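# Find tool-cabinet drawers with a broken interlock, leave them open

## Task

The cabinet has four drawers and an interlock that should stop the other three from opening while one is pulled out. On some drawers that interlock part is missing, which can't be seen while they are closed. Work out which drawers those are, and at the end have each of them pulled out at least a hand's width, with every working drawer closed. The drawers must stay in that state without the robot holding them.

## Robot and tools

Robot: two xArm7 arms with parallel grippers, named left_arm and right_arm. The names are labels, not sides of a camera image. Base roots in the scene frame: left_arm at (-0.032, +0.307, 0), right_arm at (+0.039, -0.307, 0), both facing almost straight along +x.

Scene frame: origin on the table top midway between the arms. +x points out over the table, +z points up, and left_arm sits on the +y side. All positions are in metres and quaternions are written w first (qw, qx, qy, qz). Each gripper has its own axes: the fingers point along its +z and open and close along its y. The reported end-effector point lies between the closed finger pads, about 2 cm short of the fingertips. The printed hand position can be a little off, more so at long reach.

Row format, used by both motion tools: 16 plain numbers, always for both arms. First left_arm: x, y, z, qw, qx, qy, qz, opening. Then the same 8 values for right_arm. x, y, z and the quaternion are an absolute target pose for that gripper in the scene frame, not an offset. Opening runs from -1 (closed) to +1 (fully open, 0.084 m). To keep an arm still, repeat its last reported pose exactly, with the opening it should have. To keep an orientation fixed, send the same quaternion every time rather than copying one that has drifted.

execute_actions(actions): a list of actions. Each action is a table of 1 to 15 rows, and each row lasts one 1/30 s step. A short table holds its last row until all 15 steps are done, so one action is 0.5 s. An empty list only returns the state and images. A target more than 0.6 m from the gripper's current position along any of its own axes is refused for both arms. If the first action fails that test, or any action is malformed, nothing runs at all. On every step the controller clips the command to within 70 mm and 16 degrees of the measured pose, and it favours position over orientation. A far target therefore needs several actions.

move(target, speed, blocking): drives each gripper in a straight line toward its pose in one 16-number row, with both arms finishing together over 0.5 to 10 s. speed is in m/s, from 0.002 to 0.5, default 0.25, and turning is capped at twice that in rad/s. The move does not avoid obstacles or the other arm. The opening is applied at the start. With blocking=false the call returns after 0.5 s while the move keeps going. Use wait(0) to check on it, or stop to brake it. Further motion calls are refused until the move has finished. The result includes a 'move:' line with the outcome (done, off_target, moving, held, fault) and any limits that acted (paced = the target was clipped, held = a safety check blocked some steps), plus each gripper's distance from its target.

wait(seconds): 0 to 10 s, during which the arms hold their last command. stop(): brakes a running move and needs some room to do so. zoom_image(camera, region): region is [x0, y0, x1, y1] in pixels, at most 504x504. The cameras are cam_head_left, cam_head_right, cam_high, cam_low, cam_left_wrist and cam_right_wrist, each 896x504. read_manual(section='licences') returns only the licence text. finished_scene(scene) ends scene 1 or 2 for good and reports whether it succeeded. The next scene's task arrives in that result.

Result lines: a state line for each arm (pose, velocities), grip_measured (the finger opening on the command scale), Hand target lines (the pose the controller is currently driving toward), 'pose unreachable' (the clearance check changed or blocked a command), MOTOR HOT (at 65 °C or above) and OVER-TEMPERATURE FAULT (the arm is braked at 80 °C until it cools).

Gripping: to hold something, command an opening clearly below grip_measured. The lower you go, the harder it squeezes, up to about 24 N per pad.

Strategy for this task: test drawers in pairs. Pull one drawer out slightly, then try another. If the second opens as well, at least one of the two has a broken interlock. Close each drawer gently after testing it. Finish with only the faulty drawers out, each by at least about 10 cm, and release them so they stay out by themselves.

Things to avoid: the two arms colliding or pressing on each other, which can end the scene. Fast or deep contact pushes that strike hard. Slamming drawers. Straining joints: load limits are waist and shoulder 46 N m, upper arm roll, elbow and forearm roll 27.6, wrist 18.4. Reaching a limit triggers a torque fault, which backs the joint off, holds it for 10 s and skips the rest of the call. Holding loads for a long time heats the motors.

Each tool is called after "Emit:" as name([rows], argument=value, ...), one row to a line, values as JSON.

## Session

Emit:
execute_actions(actions=[])

Scene clock: 0.00 s.
left_arm: end_effector_position=(+0.4434, +0.4974, +0.1500) grip_measured=+1.00 end_effector_quat_wxyz=(-0.058, -0.606, +0.793, -0.008) end_effector_velocity=(+0.000, -0.000, +0.000) end_effector_angular_velocity=(+0.000, -0.000, -0.000) | right_arm: end_effector_position=(+0.3745, -0.6614, +0.1965) grip_measured=+1.00 end_effector_quat_wxyz=(+0.720, -0.029, +0.691, -0.047) end_effector_velocity=(-0.001, -0.000, -0.001) end_effector_angular_velocity=(+0.000, +0.002, -0.002)
Joint positions: left_arm=[ 0.481  0.296 -0.08   1.283 -0.024  1.095  2.244  0.084] | right_arm=[-1.191  0.245 -0.153  0.653  1.855  1.534  0.298  0.084]
Joint velocities: left_arm=[-0. -0. -0. -0.  0. -0.  0. -0.] | right_arm=[-0.001 -0.     0.    -0.    -0.    -0.002 -0.    -0.   ]
Hand target (left_arm): +0.443, +0.497, +0.150; -0.058, -0.606, +0.793, -0.008
Hand target (right_arm): +0.375, -0.661, +0.197; +0.720, -0.029, +0.691, -0.047

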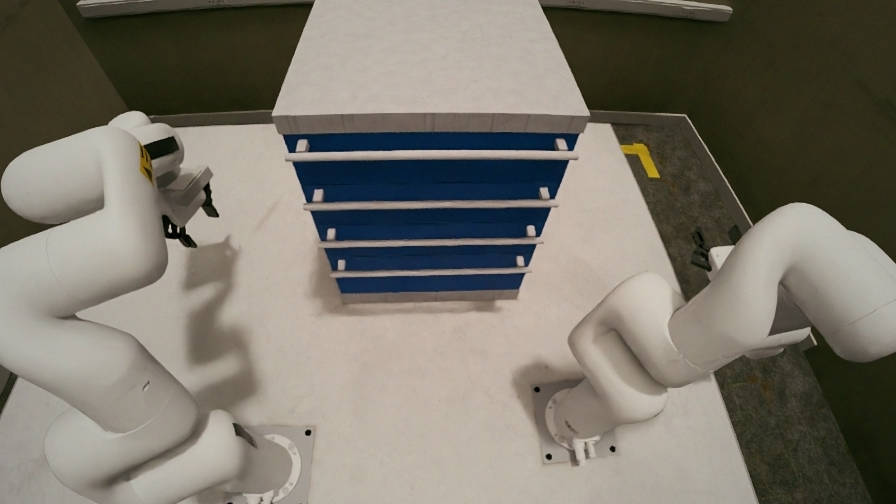

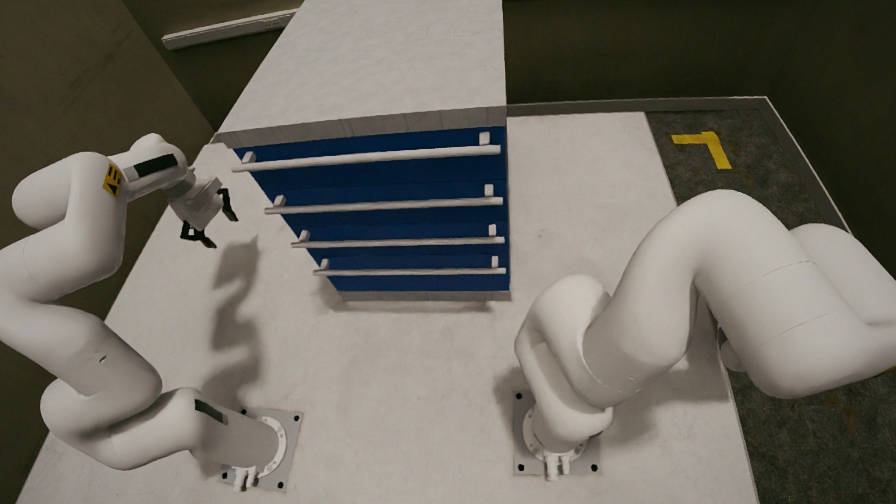

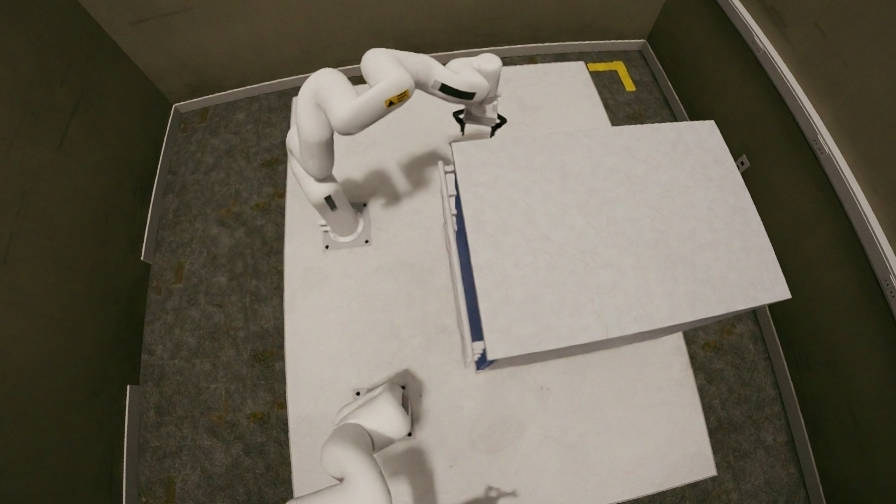

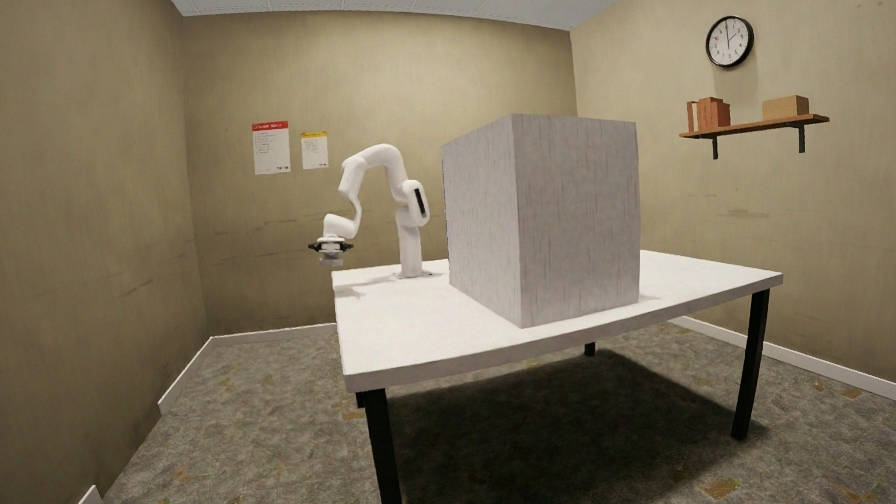

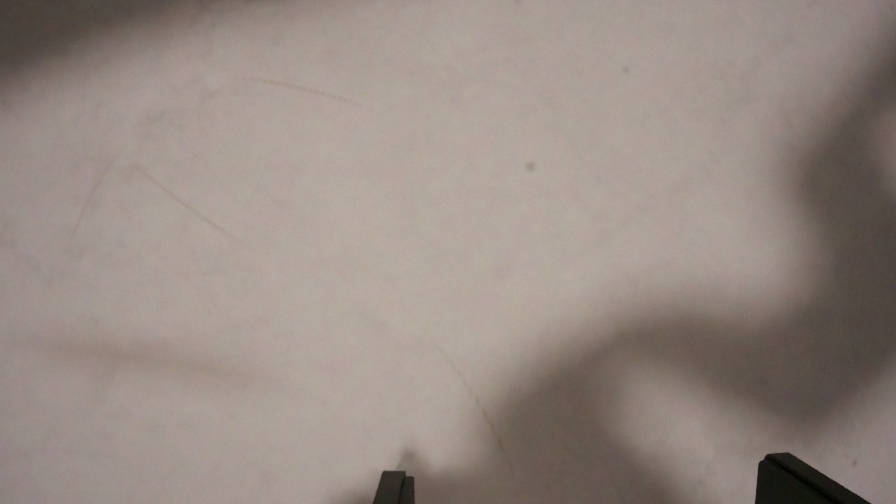

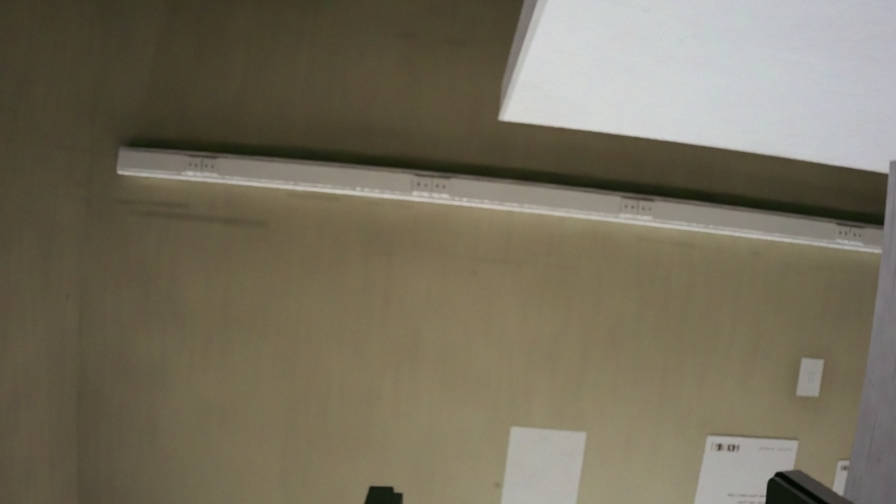

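Emit:
zoom_image(camera="cam_head_left", region=[260, 90, 610, 320])

Emit:
zoom_image(camera="cam_high", region=[400, 120, 560, 400])

Region (260, 90, 610, 320) of cam_head_left's 896x504 image, scaled by 1.440, with more detail than that image has; it fills the top 331 rows of this view, and the rest is white.

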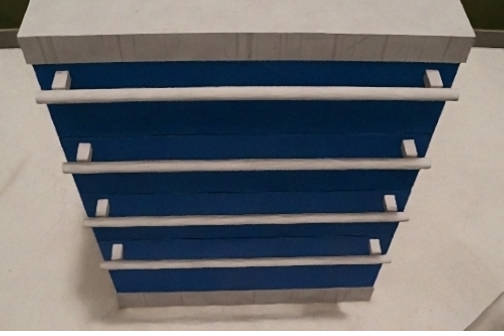

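Region (400, 120, 560, 400) of cam_high's 896x504 image, scaled by 1.800, with more detail than that image has; it fills the left 288 columns of this view, and the rest is white.

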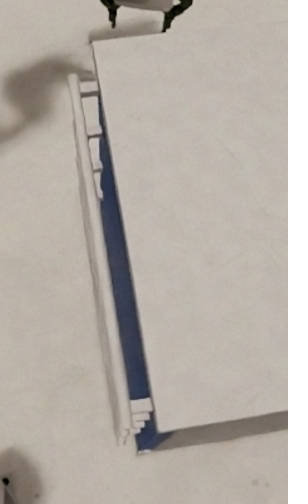

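Emit:
move(target=[0.30,0.48,0.28,0.5,0.5,-0.5,0.5,1, 0.30,-0.45,0.36,0.5,-0.5,0.5,0.5,1], speed=0.3)

Scene clock: 123.07 s.
left_arm: end_effector_position=(+0.3011, +0.4808, +0.2813) grip_measured=+1.00 end_effector_quat_wxyz=(+0.497, +0.500, -0.501, +0.502) end_effector_velocity=(-0.001, +0.001, -0.001) end_effector_angular_velocity=(-0.003, +0.003, +0.003) | right_arm: end_effector_position=(+0.3000, -0.4497, +0.3595) grip_measured=+1.00 end_effector_quat_wxyz=(+0.501, -0.500, +0.499, +0.500) end_effector_velocity=(+0.001, +0.001, +0.000) end_effector_angular_velocity=(-0.001, -0.001, +0.005)
Joint positions: left_arm=[ 1.016  0.539 -0.038  1.449 -0.83   2.271  2.509  0.084] | right_arm=[-1.09   0.234 -0.004  1.234  0.793  2.403  0.64   0.084]
Joint velocities: left_arm=[ 0.002  0.001  0.001 -0.002 -0.001  0.001 -0.001  0.   ] | right_arm=[ 0.003 -0.     0.001  0.002 -0.     0.001  0.    -0.   ]
Hand target (left_arm): +0.301, +0.481, +0.281; +0.498, +0.500, -0.500, +0.502
Hand target (right_arm): +0.300, -0.449, +0.360; +0.501, -0.500, +0.499, +0.500
Off the commanded pose (left_arm): 0.002 m, 0 deg.
Off the commanded pose (right_arm): 0.001 m, 0 deg.
move: done

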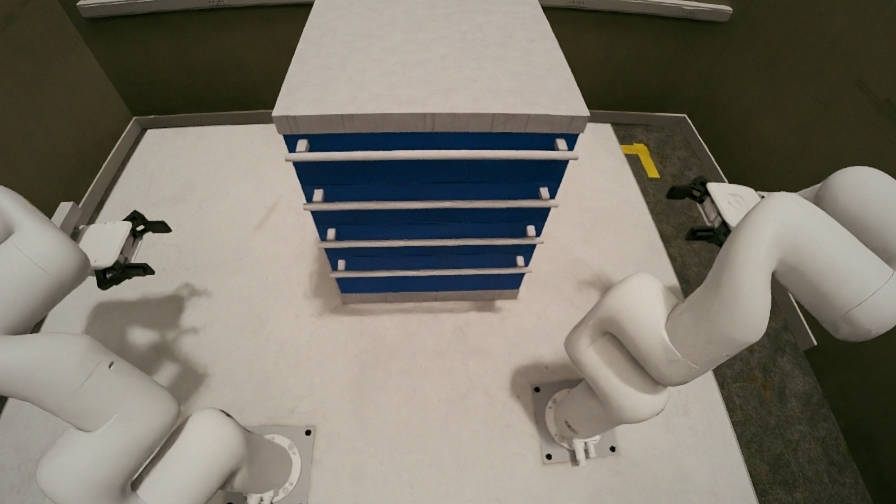

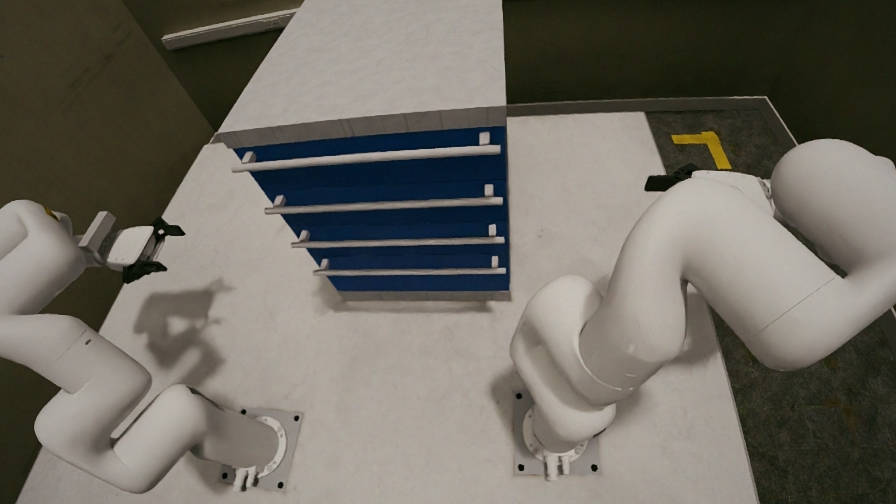

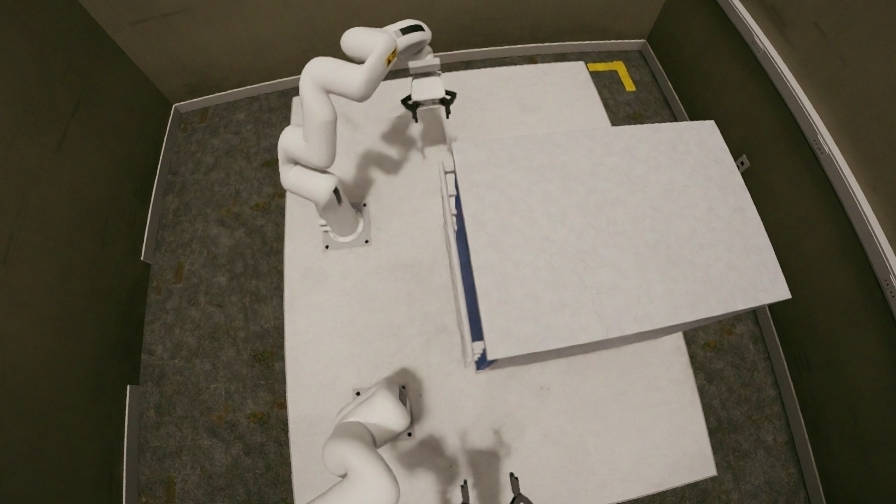

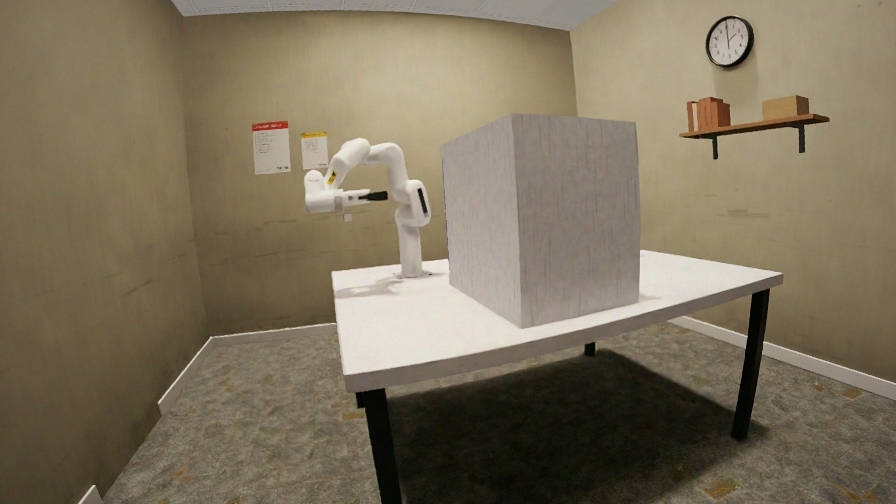

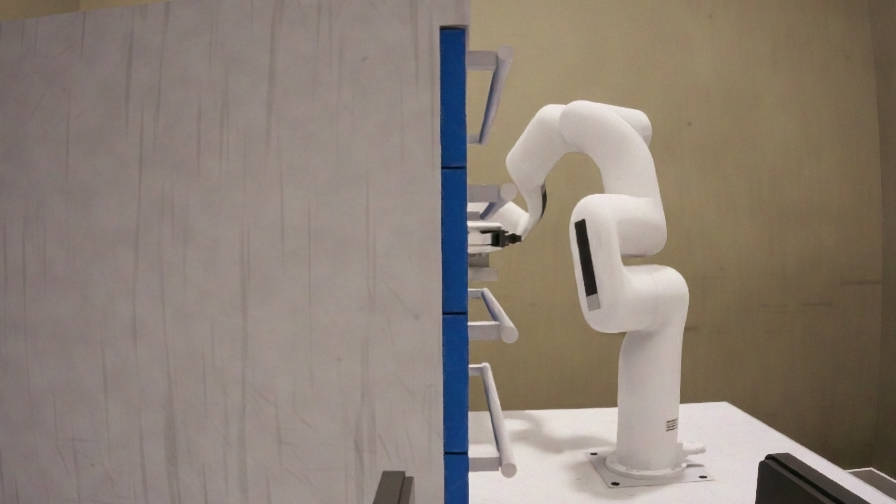

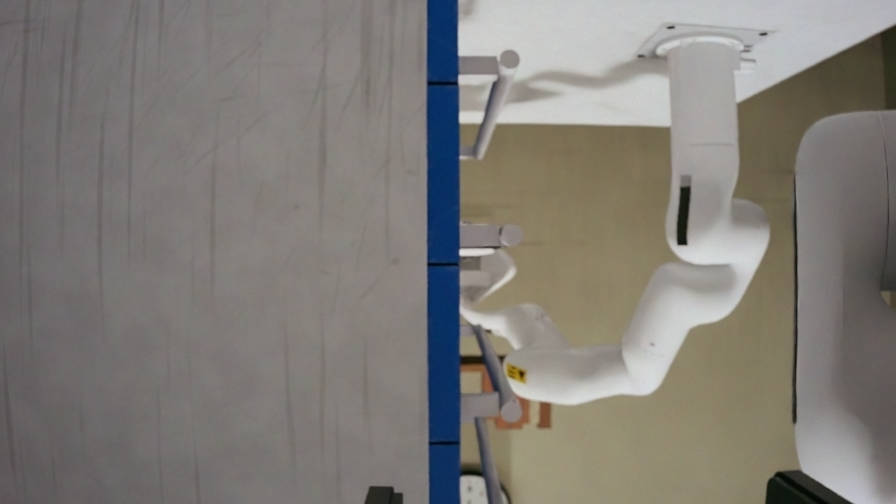

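Emit:
move(target=[0.291,0.28,0.172,0.5,0.5,-0.5,0.5,-0.4, 0.293,-0.33,0.281,0.5,-0.5,0.5,0.5,-0.4], speed=0.2)

Scene clock: 187.43 s.
left_arm: end_effector_position=(+0.2903, +0.2805, +0.1719) grip_measured=-0.42 end_effector_quat_wxyz=(+0.500, +0.501, -0.500, +0.500) end_effector_velocity=(-0.002, -0.005, -0.000) end_effector_angular_velocity=(-0.006, +0.003, -0.009) | right_arm: end_effector_position=(+0.2932, -0.3304, +0.2809) grip_measured=-0.42 end_effector_quat_wxyz=(+0.500, -0.500, +0.500, +0.500) end_effector_velocity=(-0.001, +0.002, -0.000) end_effector_angular_velocity=(+0.005, +0.003, +0.003)
Joint positions: left_arm=[ 0.802  0.376 -0.145  0.808 -0.946  1.79   2.758  0.026] | right_arm=[-0.991  0.054  0.069  0.766  0.808  2.105  0.495  0.026]
Joint velocities: left_arm=[-0.005  0.001 -0.005 -0.006 -0.001 -0.     0.001 -0.   ] | right_arm=[ 0.    -0.     0.001 -0.005 -0.     0.001 -0.    -0.   ]
Hand target (left_arm): +0.290, +0.280, +0.172; +0.500, +0.501, -0.500, +0.499
Hand target (right_arm): +0.293, -0.330, +0.281; +0.500, -0.500, +0.500, +0.500
Off the commanded pose (left_arm): 0.001 m, 0 deg.
Off the commanded pose (right_arm): 0.000 m, 0 deg.
move: done

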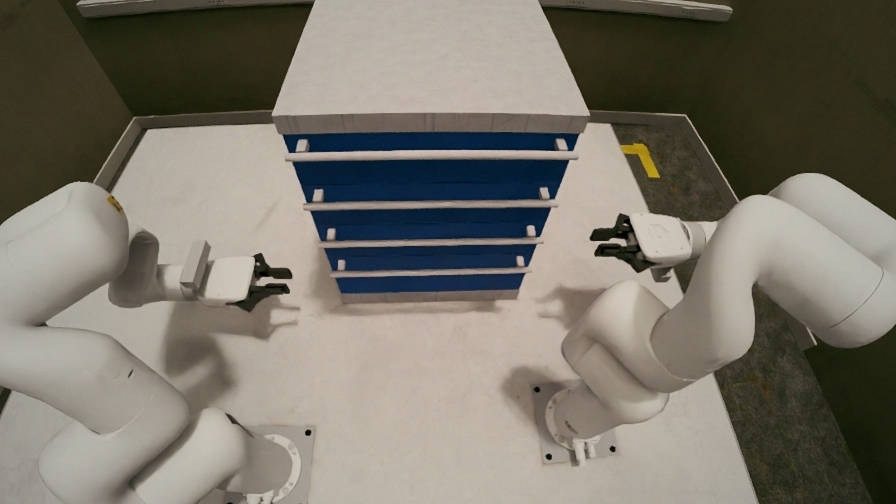

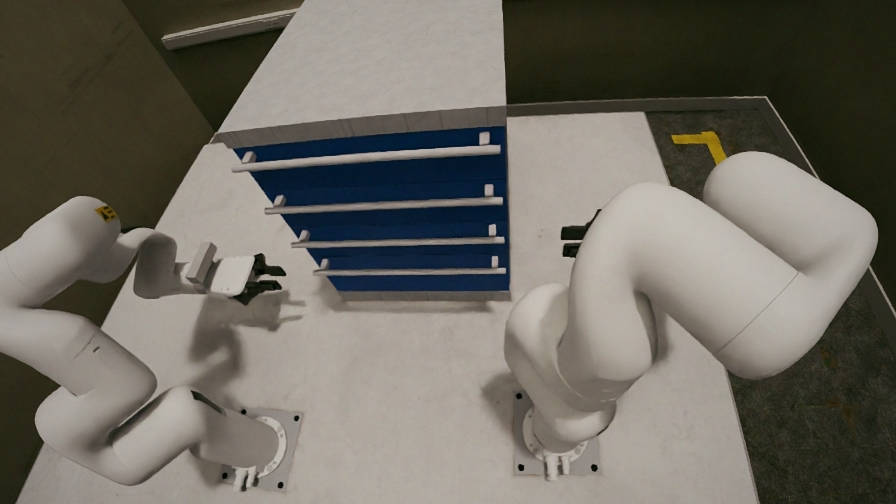

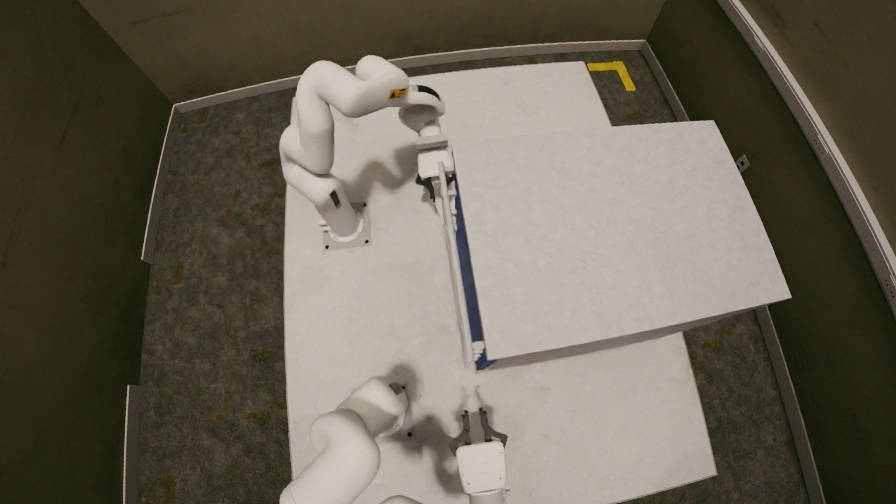

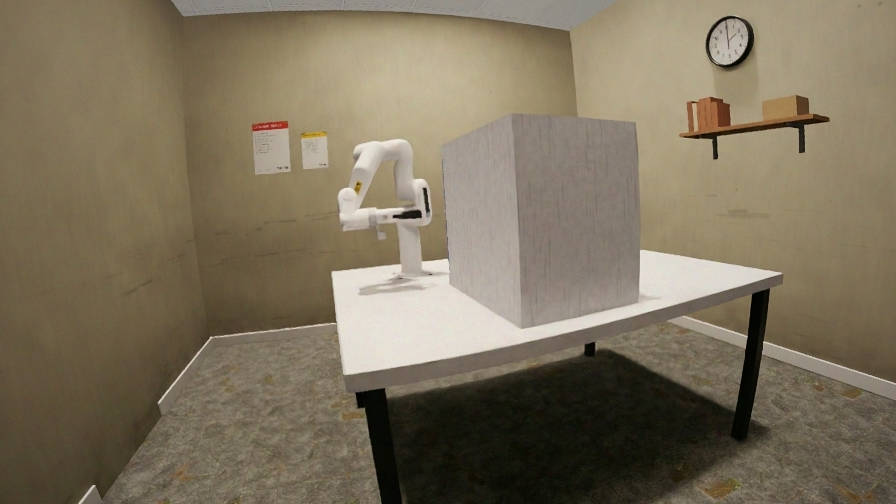

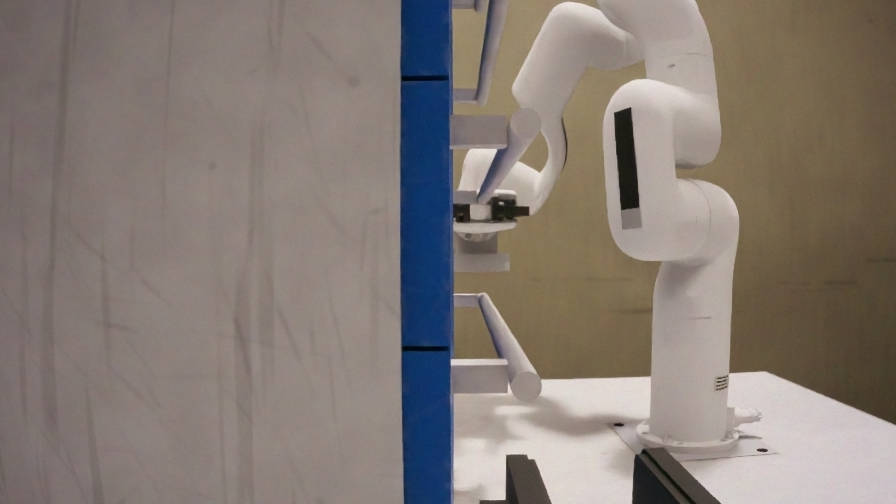

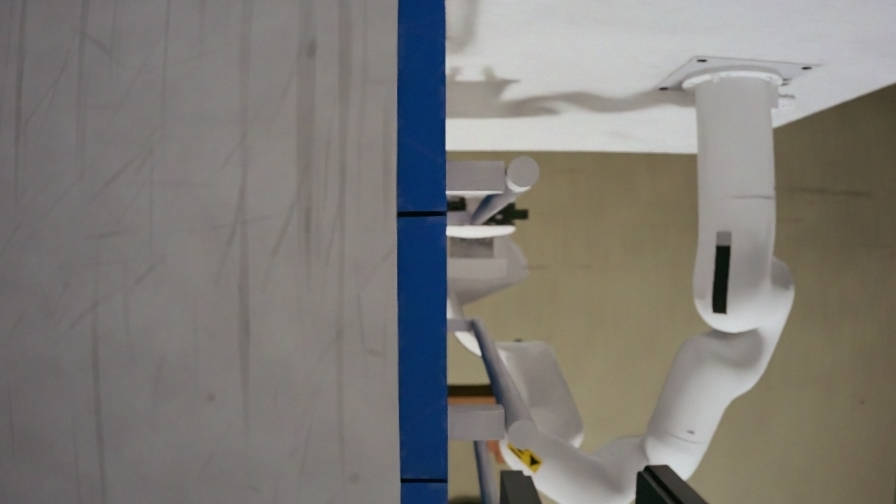

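Emit:
move(target=[0.296,0.222,0.181,0.5,0.5,-0.5,0.5,-0.4, 0.298,-0.262,0.284,0.5,-0.5,0.5,0.5,-0.4], speed=0.1)

Emit:
zoom_image(camera="cam_head_left", region=[260, 200, 620, 320])

Scene clock: 217.47 s.
left_arm: end_effector_position=(+0.2958, +0.2225, +0.1808) grip_measured=-0.42 end_effector_quat_wxyz=(+0.500, +0.501, -0.500, +0.500) end_effector_velocity=(+0.000, -0.000, +0.000) end_effector_angular_velocity=(-0.000, +0.000, +0.001) | right_arm: end_effector_position=(+0.2981, -0.2623, +0.2839) grip_measured=-0.42 end_effector_quat_wxyz=(+0.500, -0.500, +0.500, +0.500) end_effector_velocity=(+0.000, +0.001, -0.000) end_effector_angular_velocity=(+0.001, +0.000, -0.001)
Joint positions: left_arm=[ 0.73   0.293 -0.216  0.703 -1.075  1.719  2.747  0.026] | right_arm=[-0.92  -0.098  0.141  0.594  0.947  2.033  0.535  0.026]
Joint velocities: left_arm=[-0.001 -0.    -0.    -0.001 -0.002 -0.    -0.     0.   ] | right_arm=[ 0.002 -0.001 -0.    -0.002  0.002 -0.001  0.    -0.   ]
Hand target (left_arm): +0.296, +0.222, +0.181; +0.500, +0.500, -0.500, +0.500
Hand target (right_arm): +0.298, -0.262, +0.284; +0.500, -0.500, +0.500, +0.500
Off the commanded pose (left_arm): 0.001 m, 0 deg.
Off the commanded pose (right_arm): 0.000 m, 0 deg.
move: done

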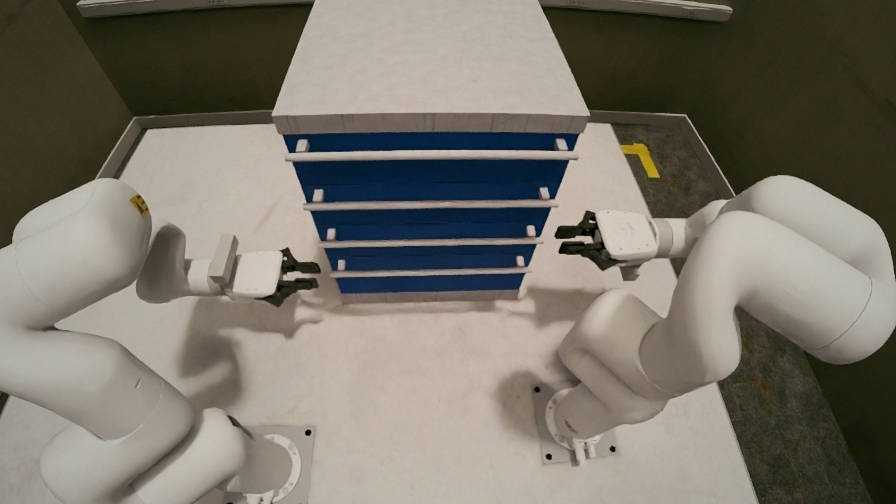

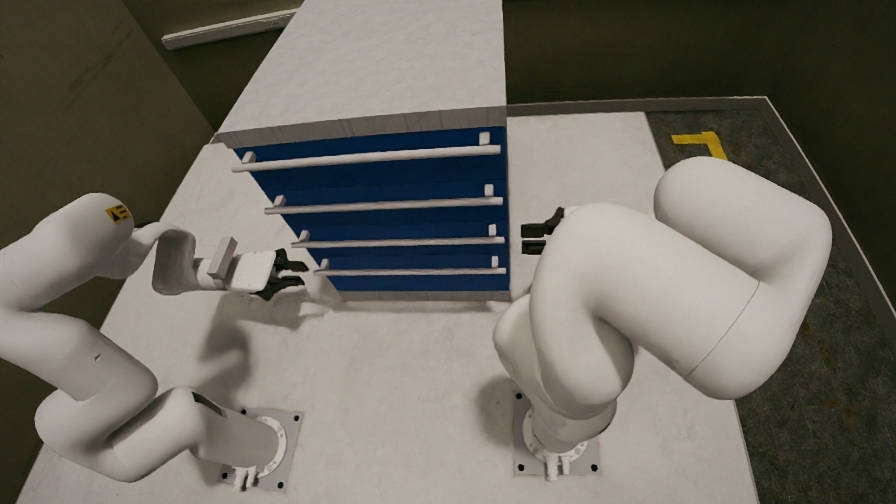

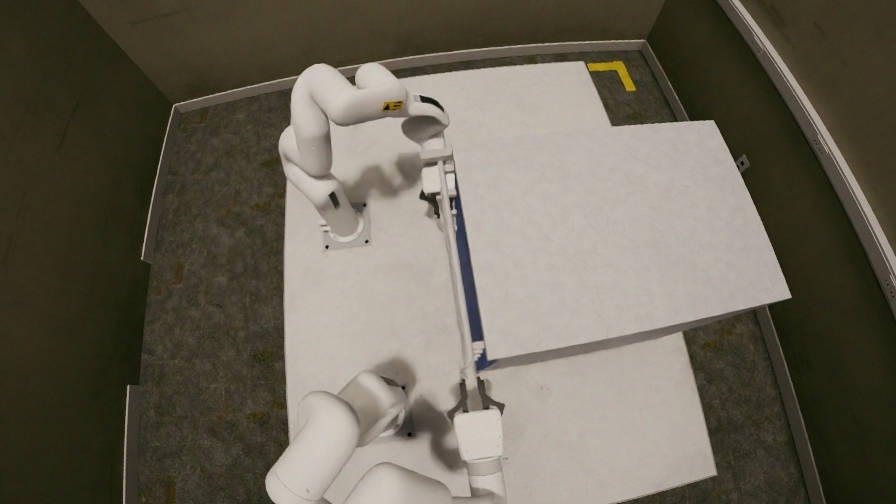

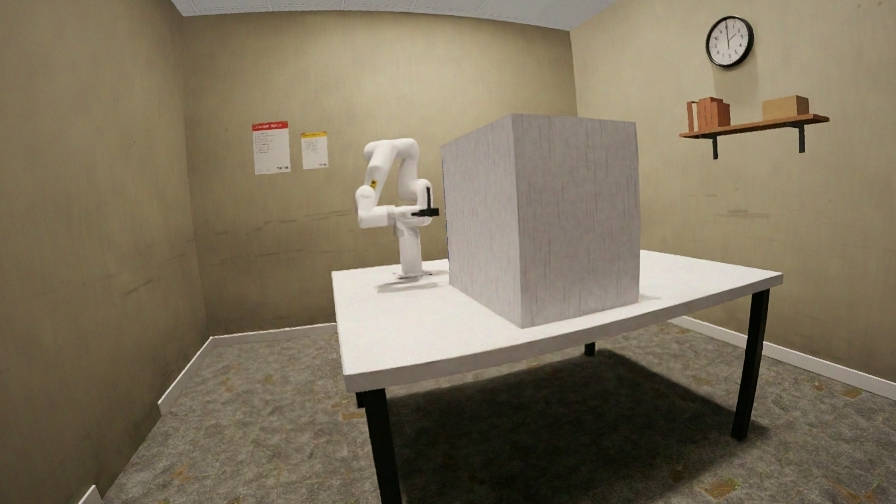

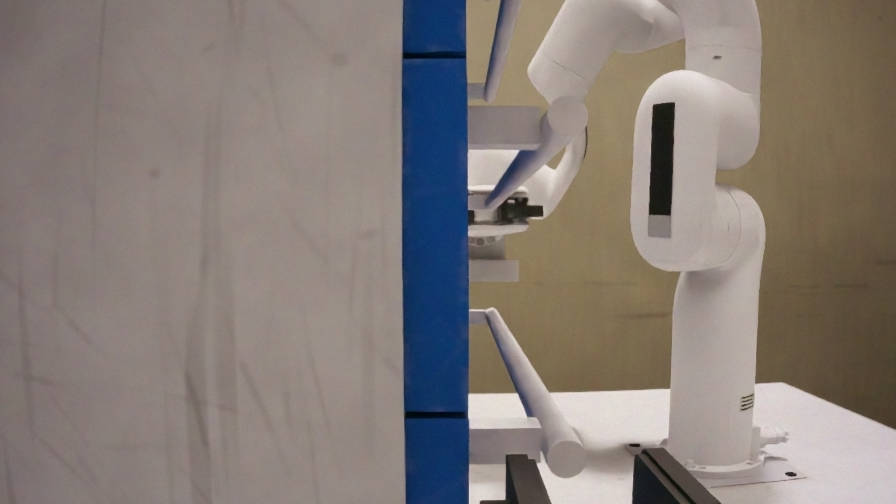

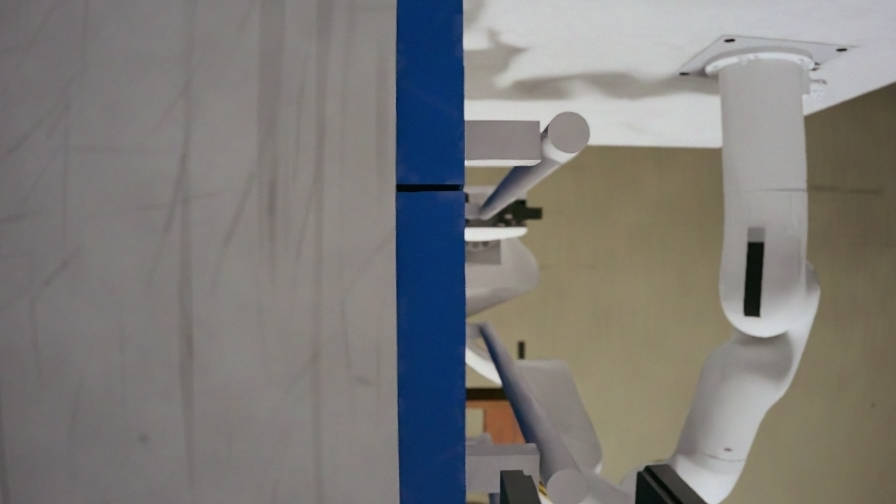

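Region (260, 200, 620, 320) of cam_head_left's 896x504 image, scaled by 1.400, with more detail than that image has.

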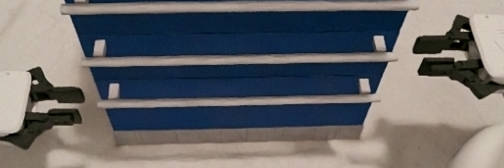

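Emit:
move(target=[0.295,0.178,0.180,0.5,0.5,-0.5,0.5,-0.4, 0.297,-0.224,0.285,0.5,-0.5,0.5,0.5,-0.4], speed=0.05)

Emit:
zoom_image(camera="cam_head_left", region=[290, 240, 390, 300])

Emit:
zoom_image(camera="cam_head_left", region=[490, 210, 590, 270])

Scene clock: 238.23 s.
left_arm: end_effector_position=(+0.2961, +0.1819, +0.1796) grip_measured=-0.42 end_effector_quat_wxyz=(+0.497, +0.503, -0.499, +0.502) end_effector_velocity=(+0.000, -0.003, +0.000) end_effector_angular_velocity=(-0.000, -0.001, -0.004) | right_arm: end_effector_position=(+0.2970, -0.2241, +0.2850) grip_measured=-0.42 end_effector_quat_wxyz=(+0.500, -0.500, +0.500, +0.500) end_effector_velocity=(+0.000, +0.000, +0.000) end_effector_angular_velocity=(+0.002, -0.000, -0.002)
Joint positions: left_arm=[ 0.671  0.254 -0.265  0.633 -1.179  1.658  2.758  0.026] | right_arm=[-0.876 -0.188  0.188  0.504  1.038  2.     0.558  0.026]
Joint velocities: left_arm=[-0.015 -0.     0.006  0.    -0.006 -0.     0.001 -0.   ] | right_arm=[ 0.001 -0.001 -0.001 -0.001  0.002  0.     0.    -0.   ]
Hand target (left_arm): +0.295, +0.178, +0.180; +0.500, +0.500, -0.500, +0.500
Hand target (right_arm): +0.297, -0.224, +0.285; +0.500, -0.500, +0.500, +0.500
Off the commanded pose (left_arm): 0.004 m, 1 deg.
Off the commanded pose (right_arm): 0.000 m, 0 deg.
move: off_target (left_arm)

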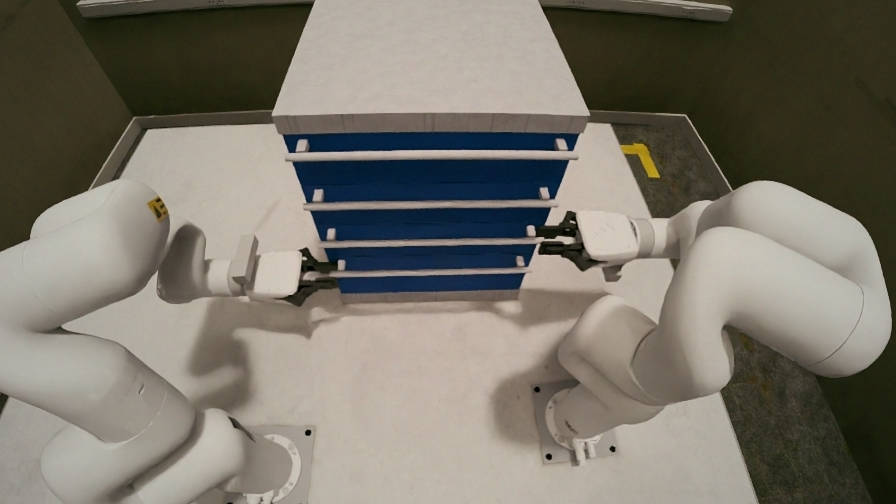

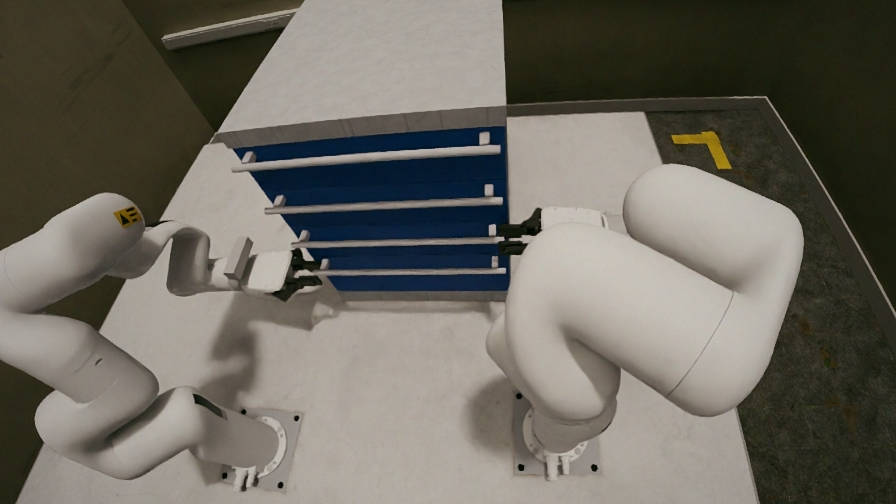

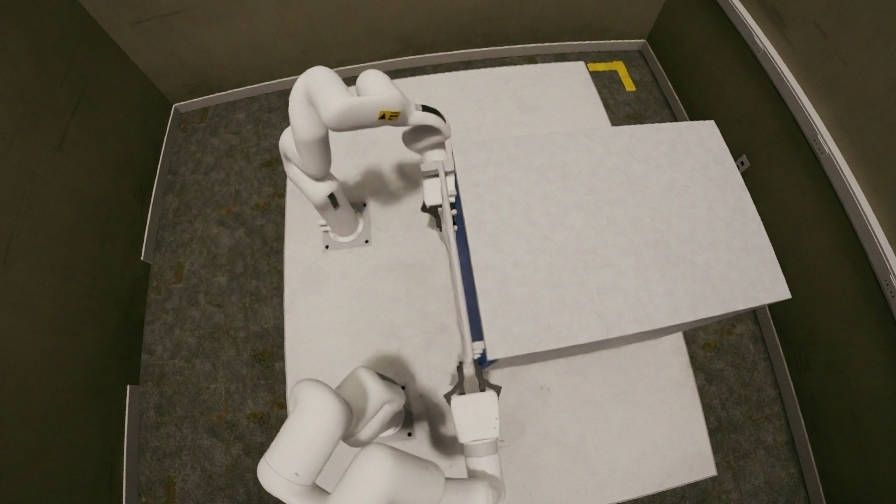

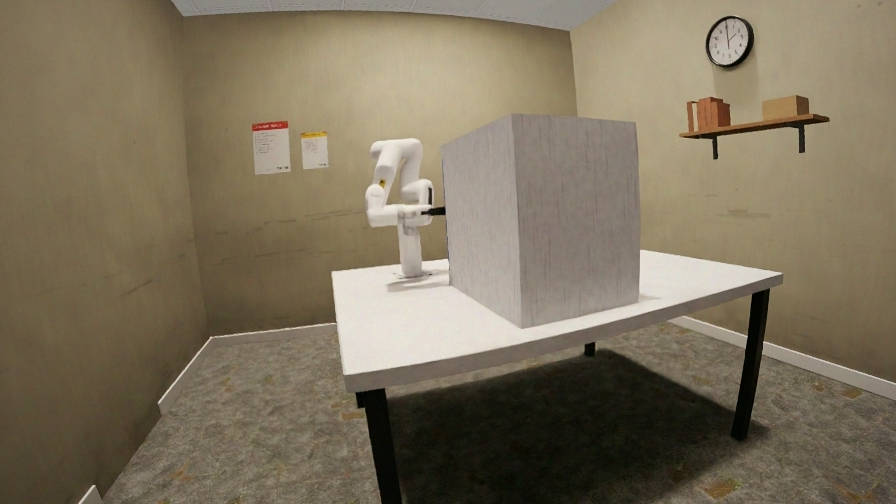

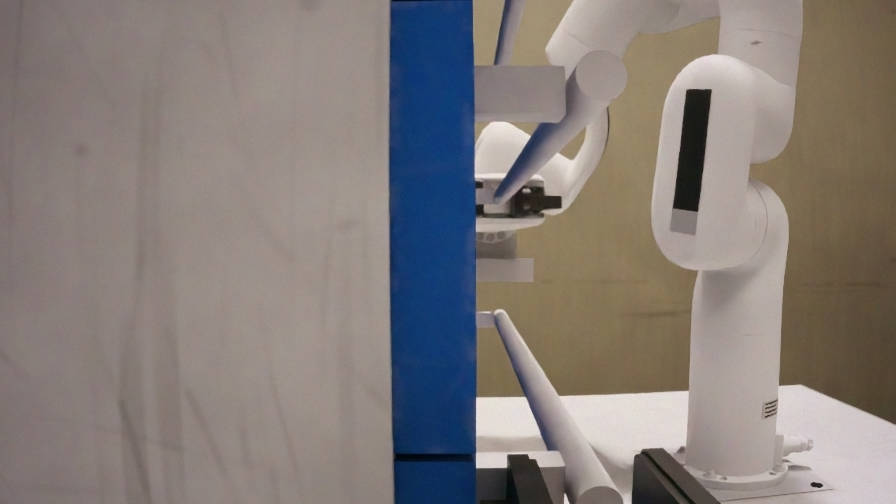

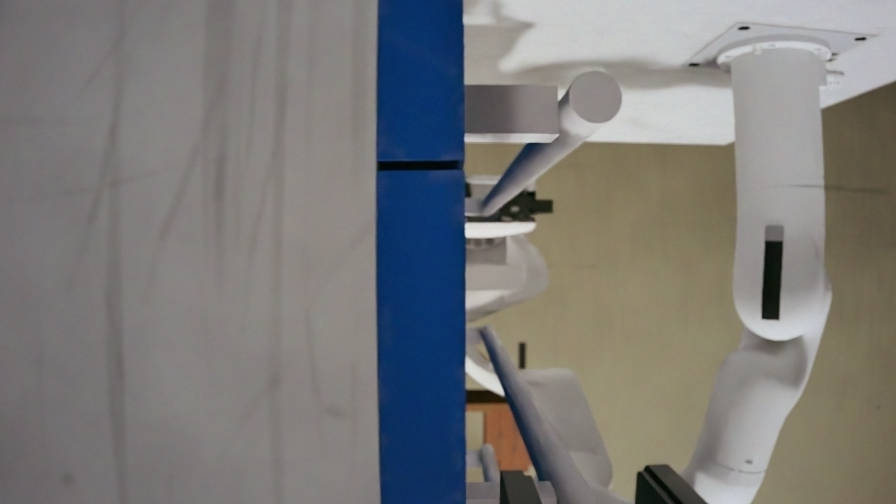

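Region (290, 240, 390, 300) of cam_head_left's 896x504 image, scaled by 5.040, with more detail than that image has; it fills the top 302 rows of this view, and the rest is white.

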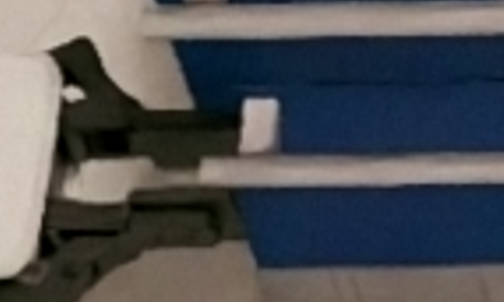

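Region (490, 210, 590, 270) of cam_head_left's 896x504 image, scaled by 5.040, with more detail than that image has; it fills the top 302 rows of this view, and the rest is white.

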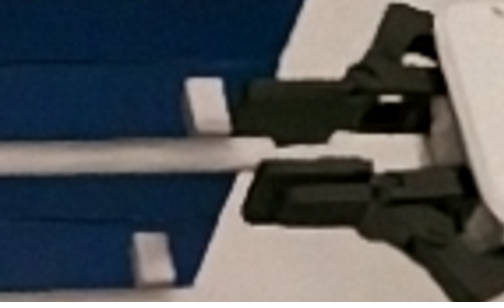

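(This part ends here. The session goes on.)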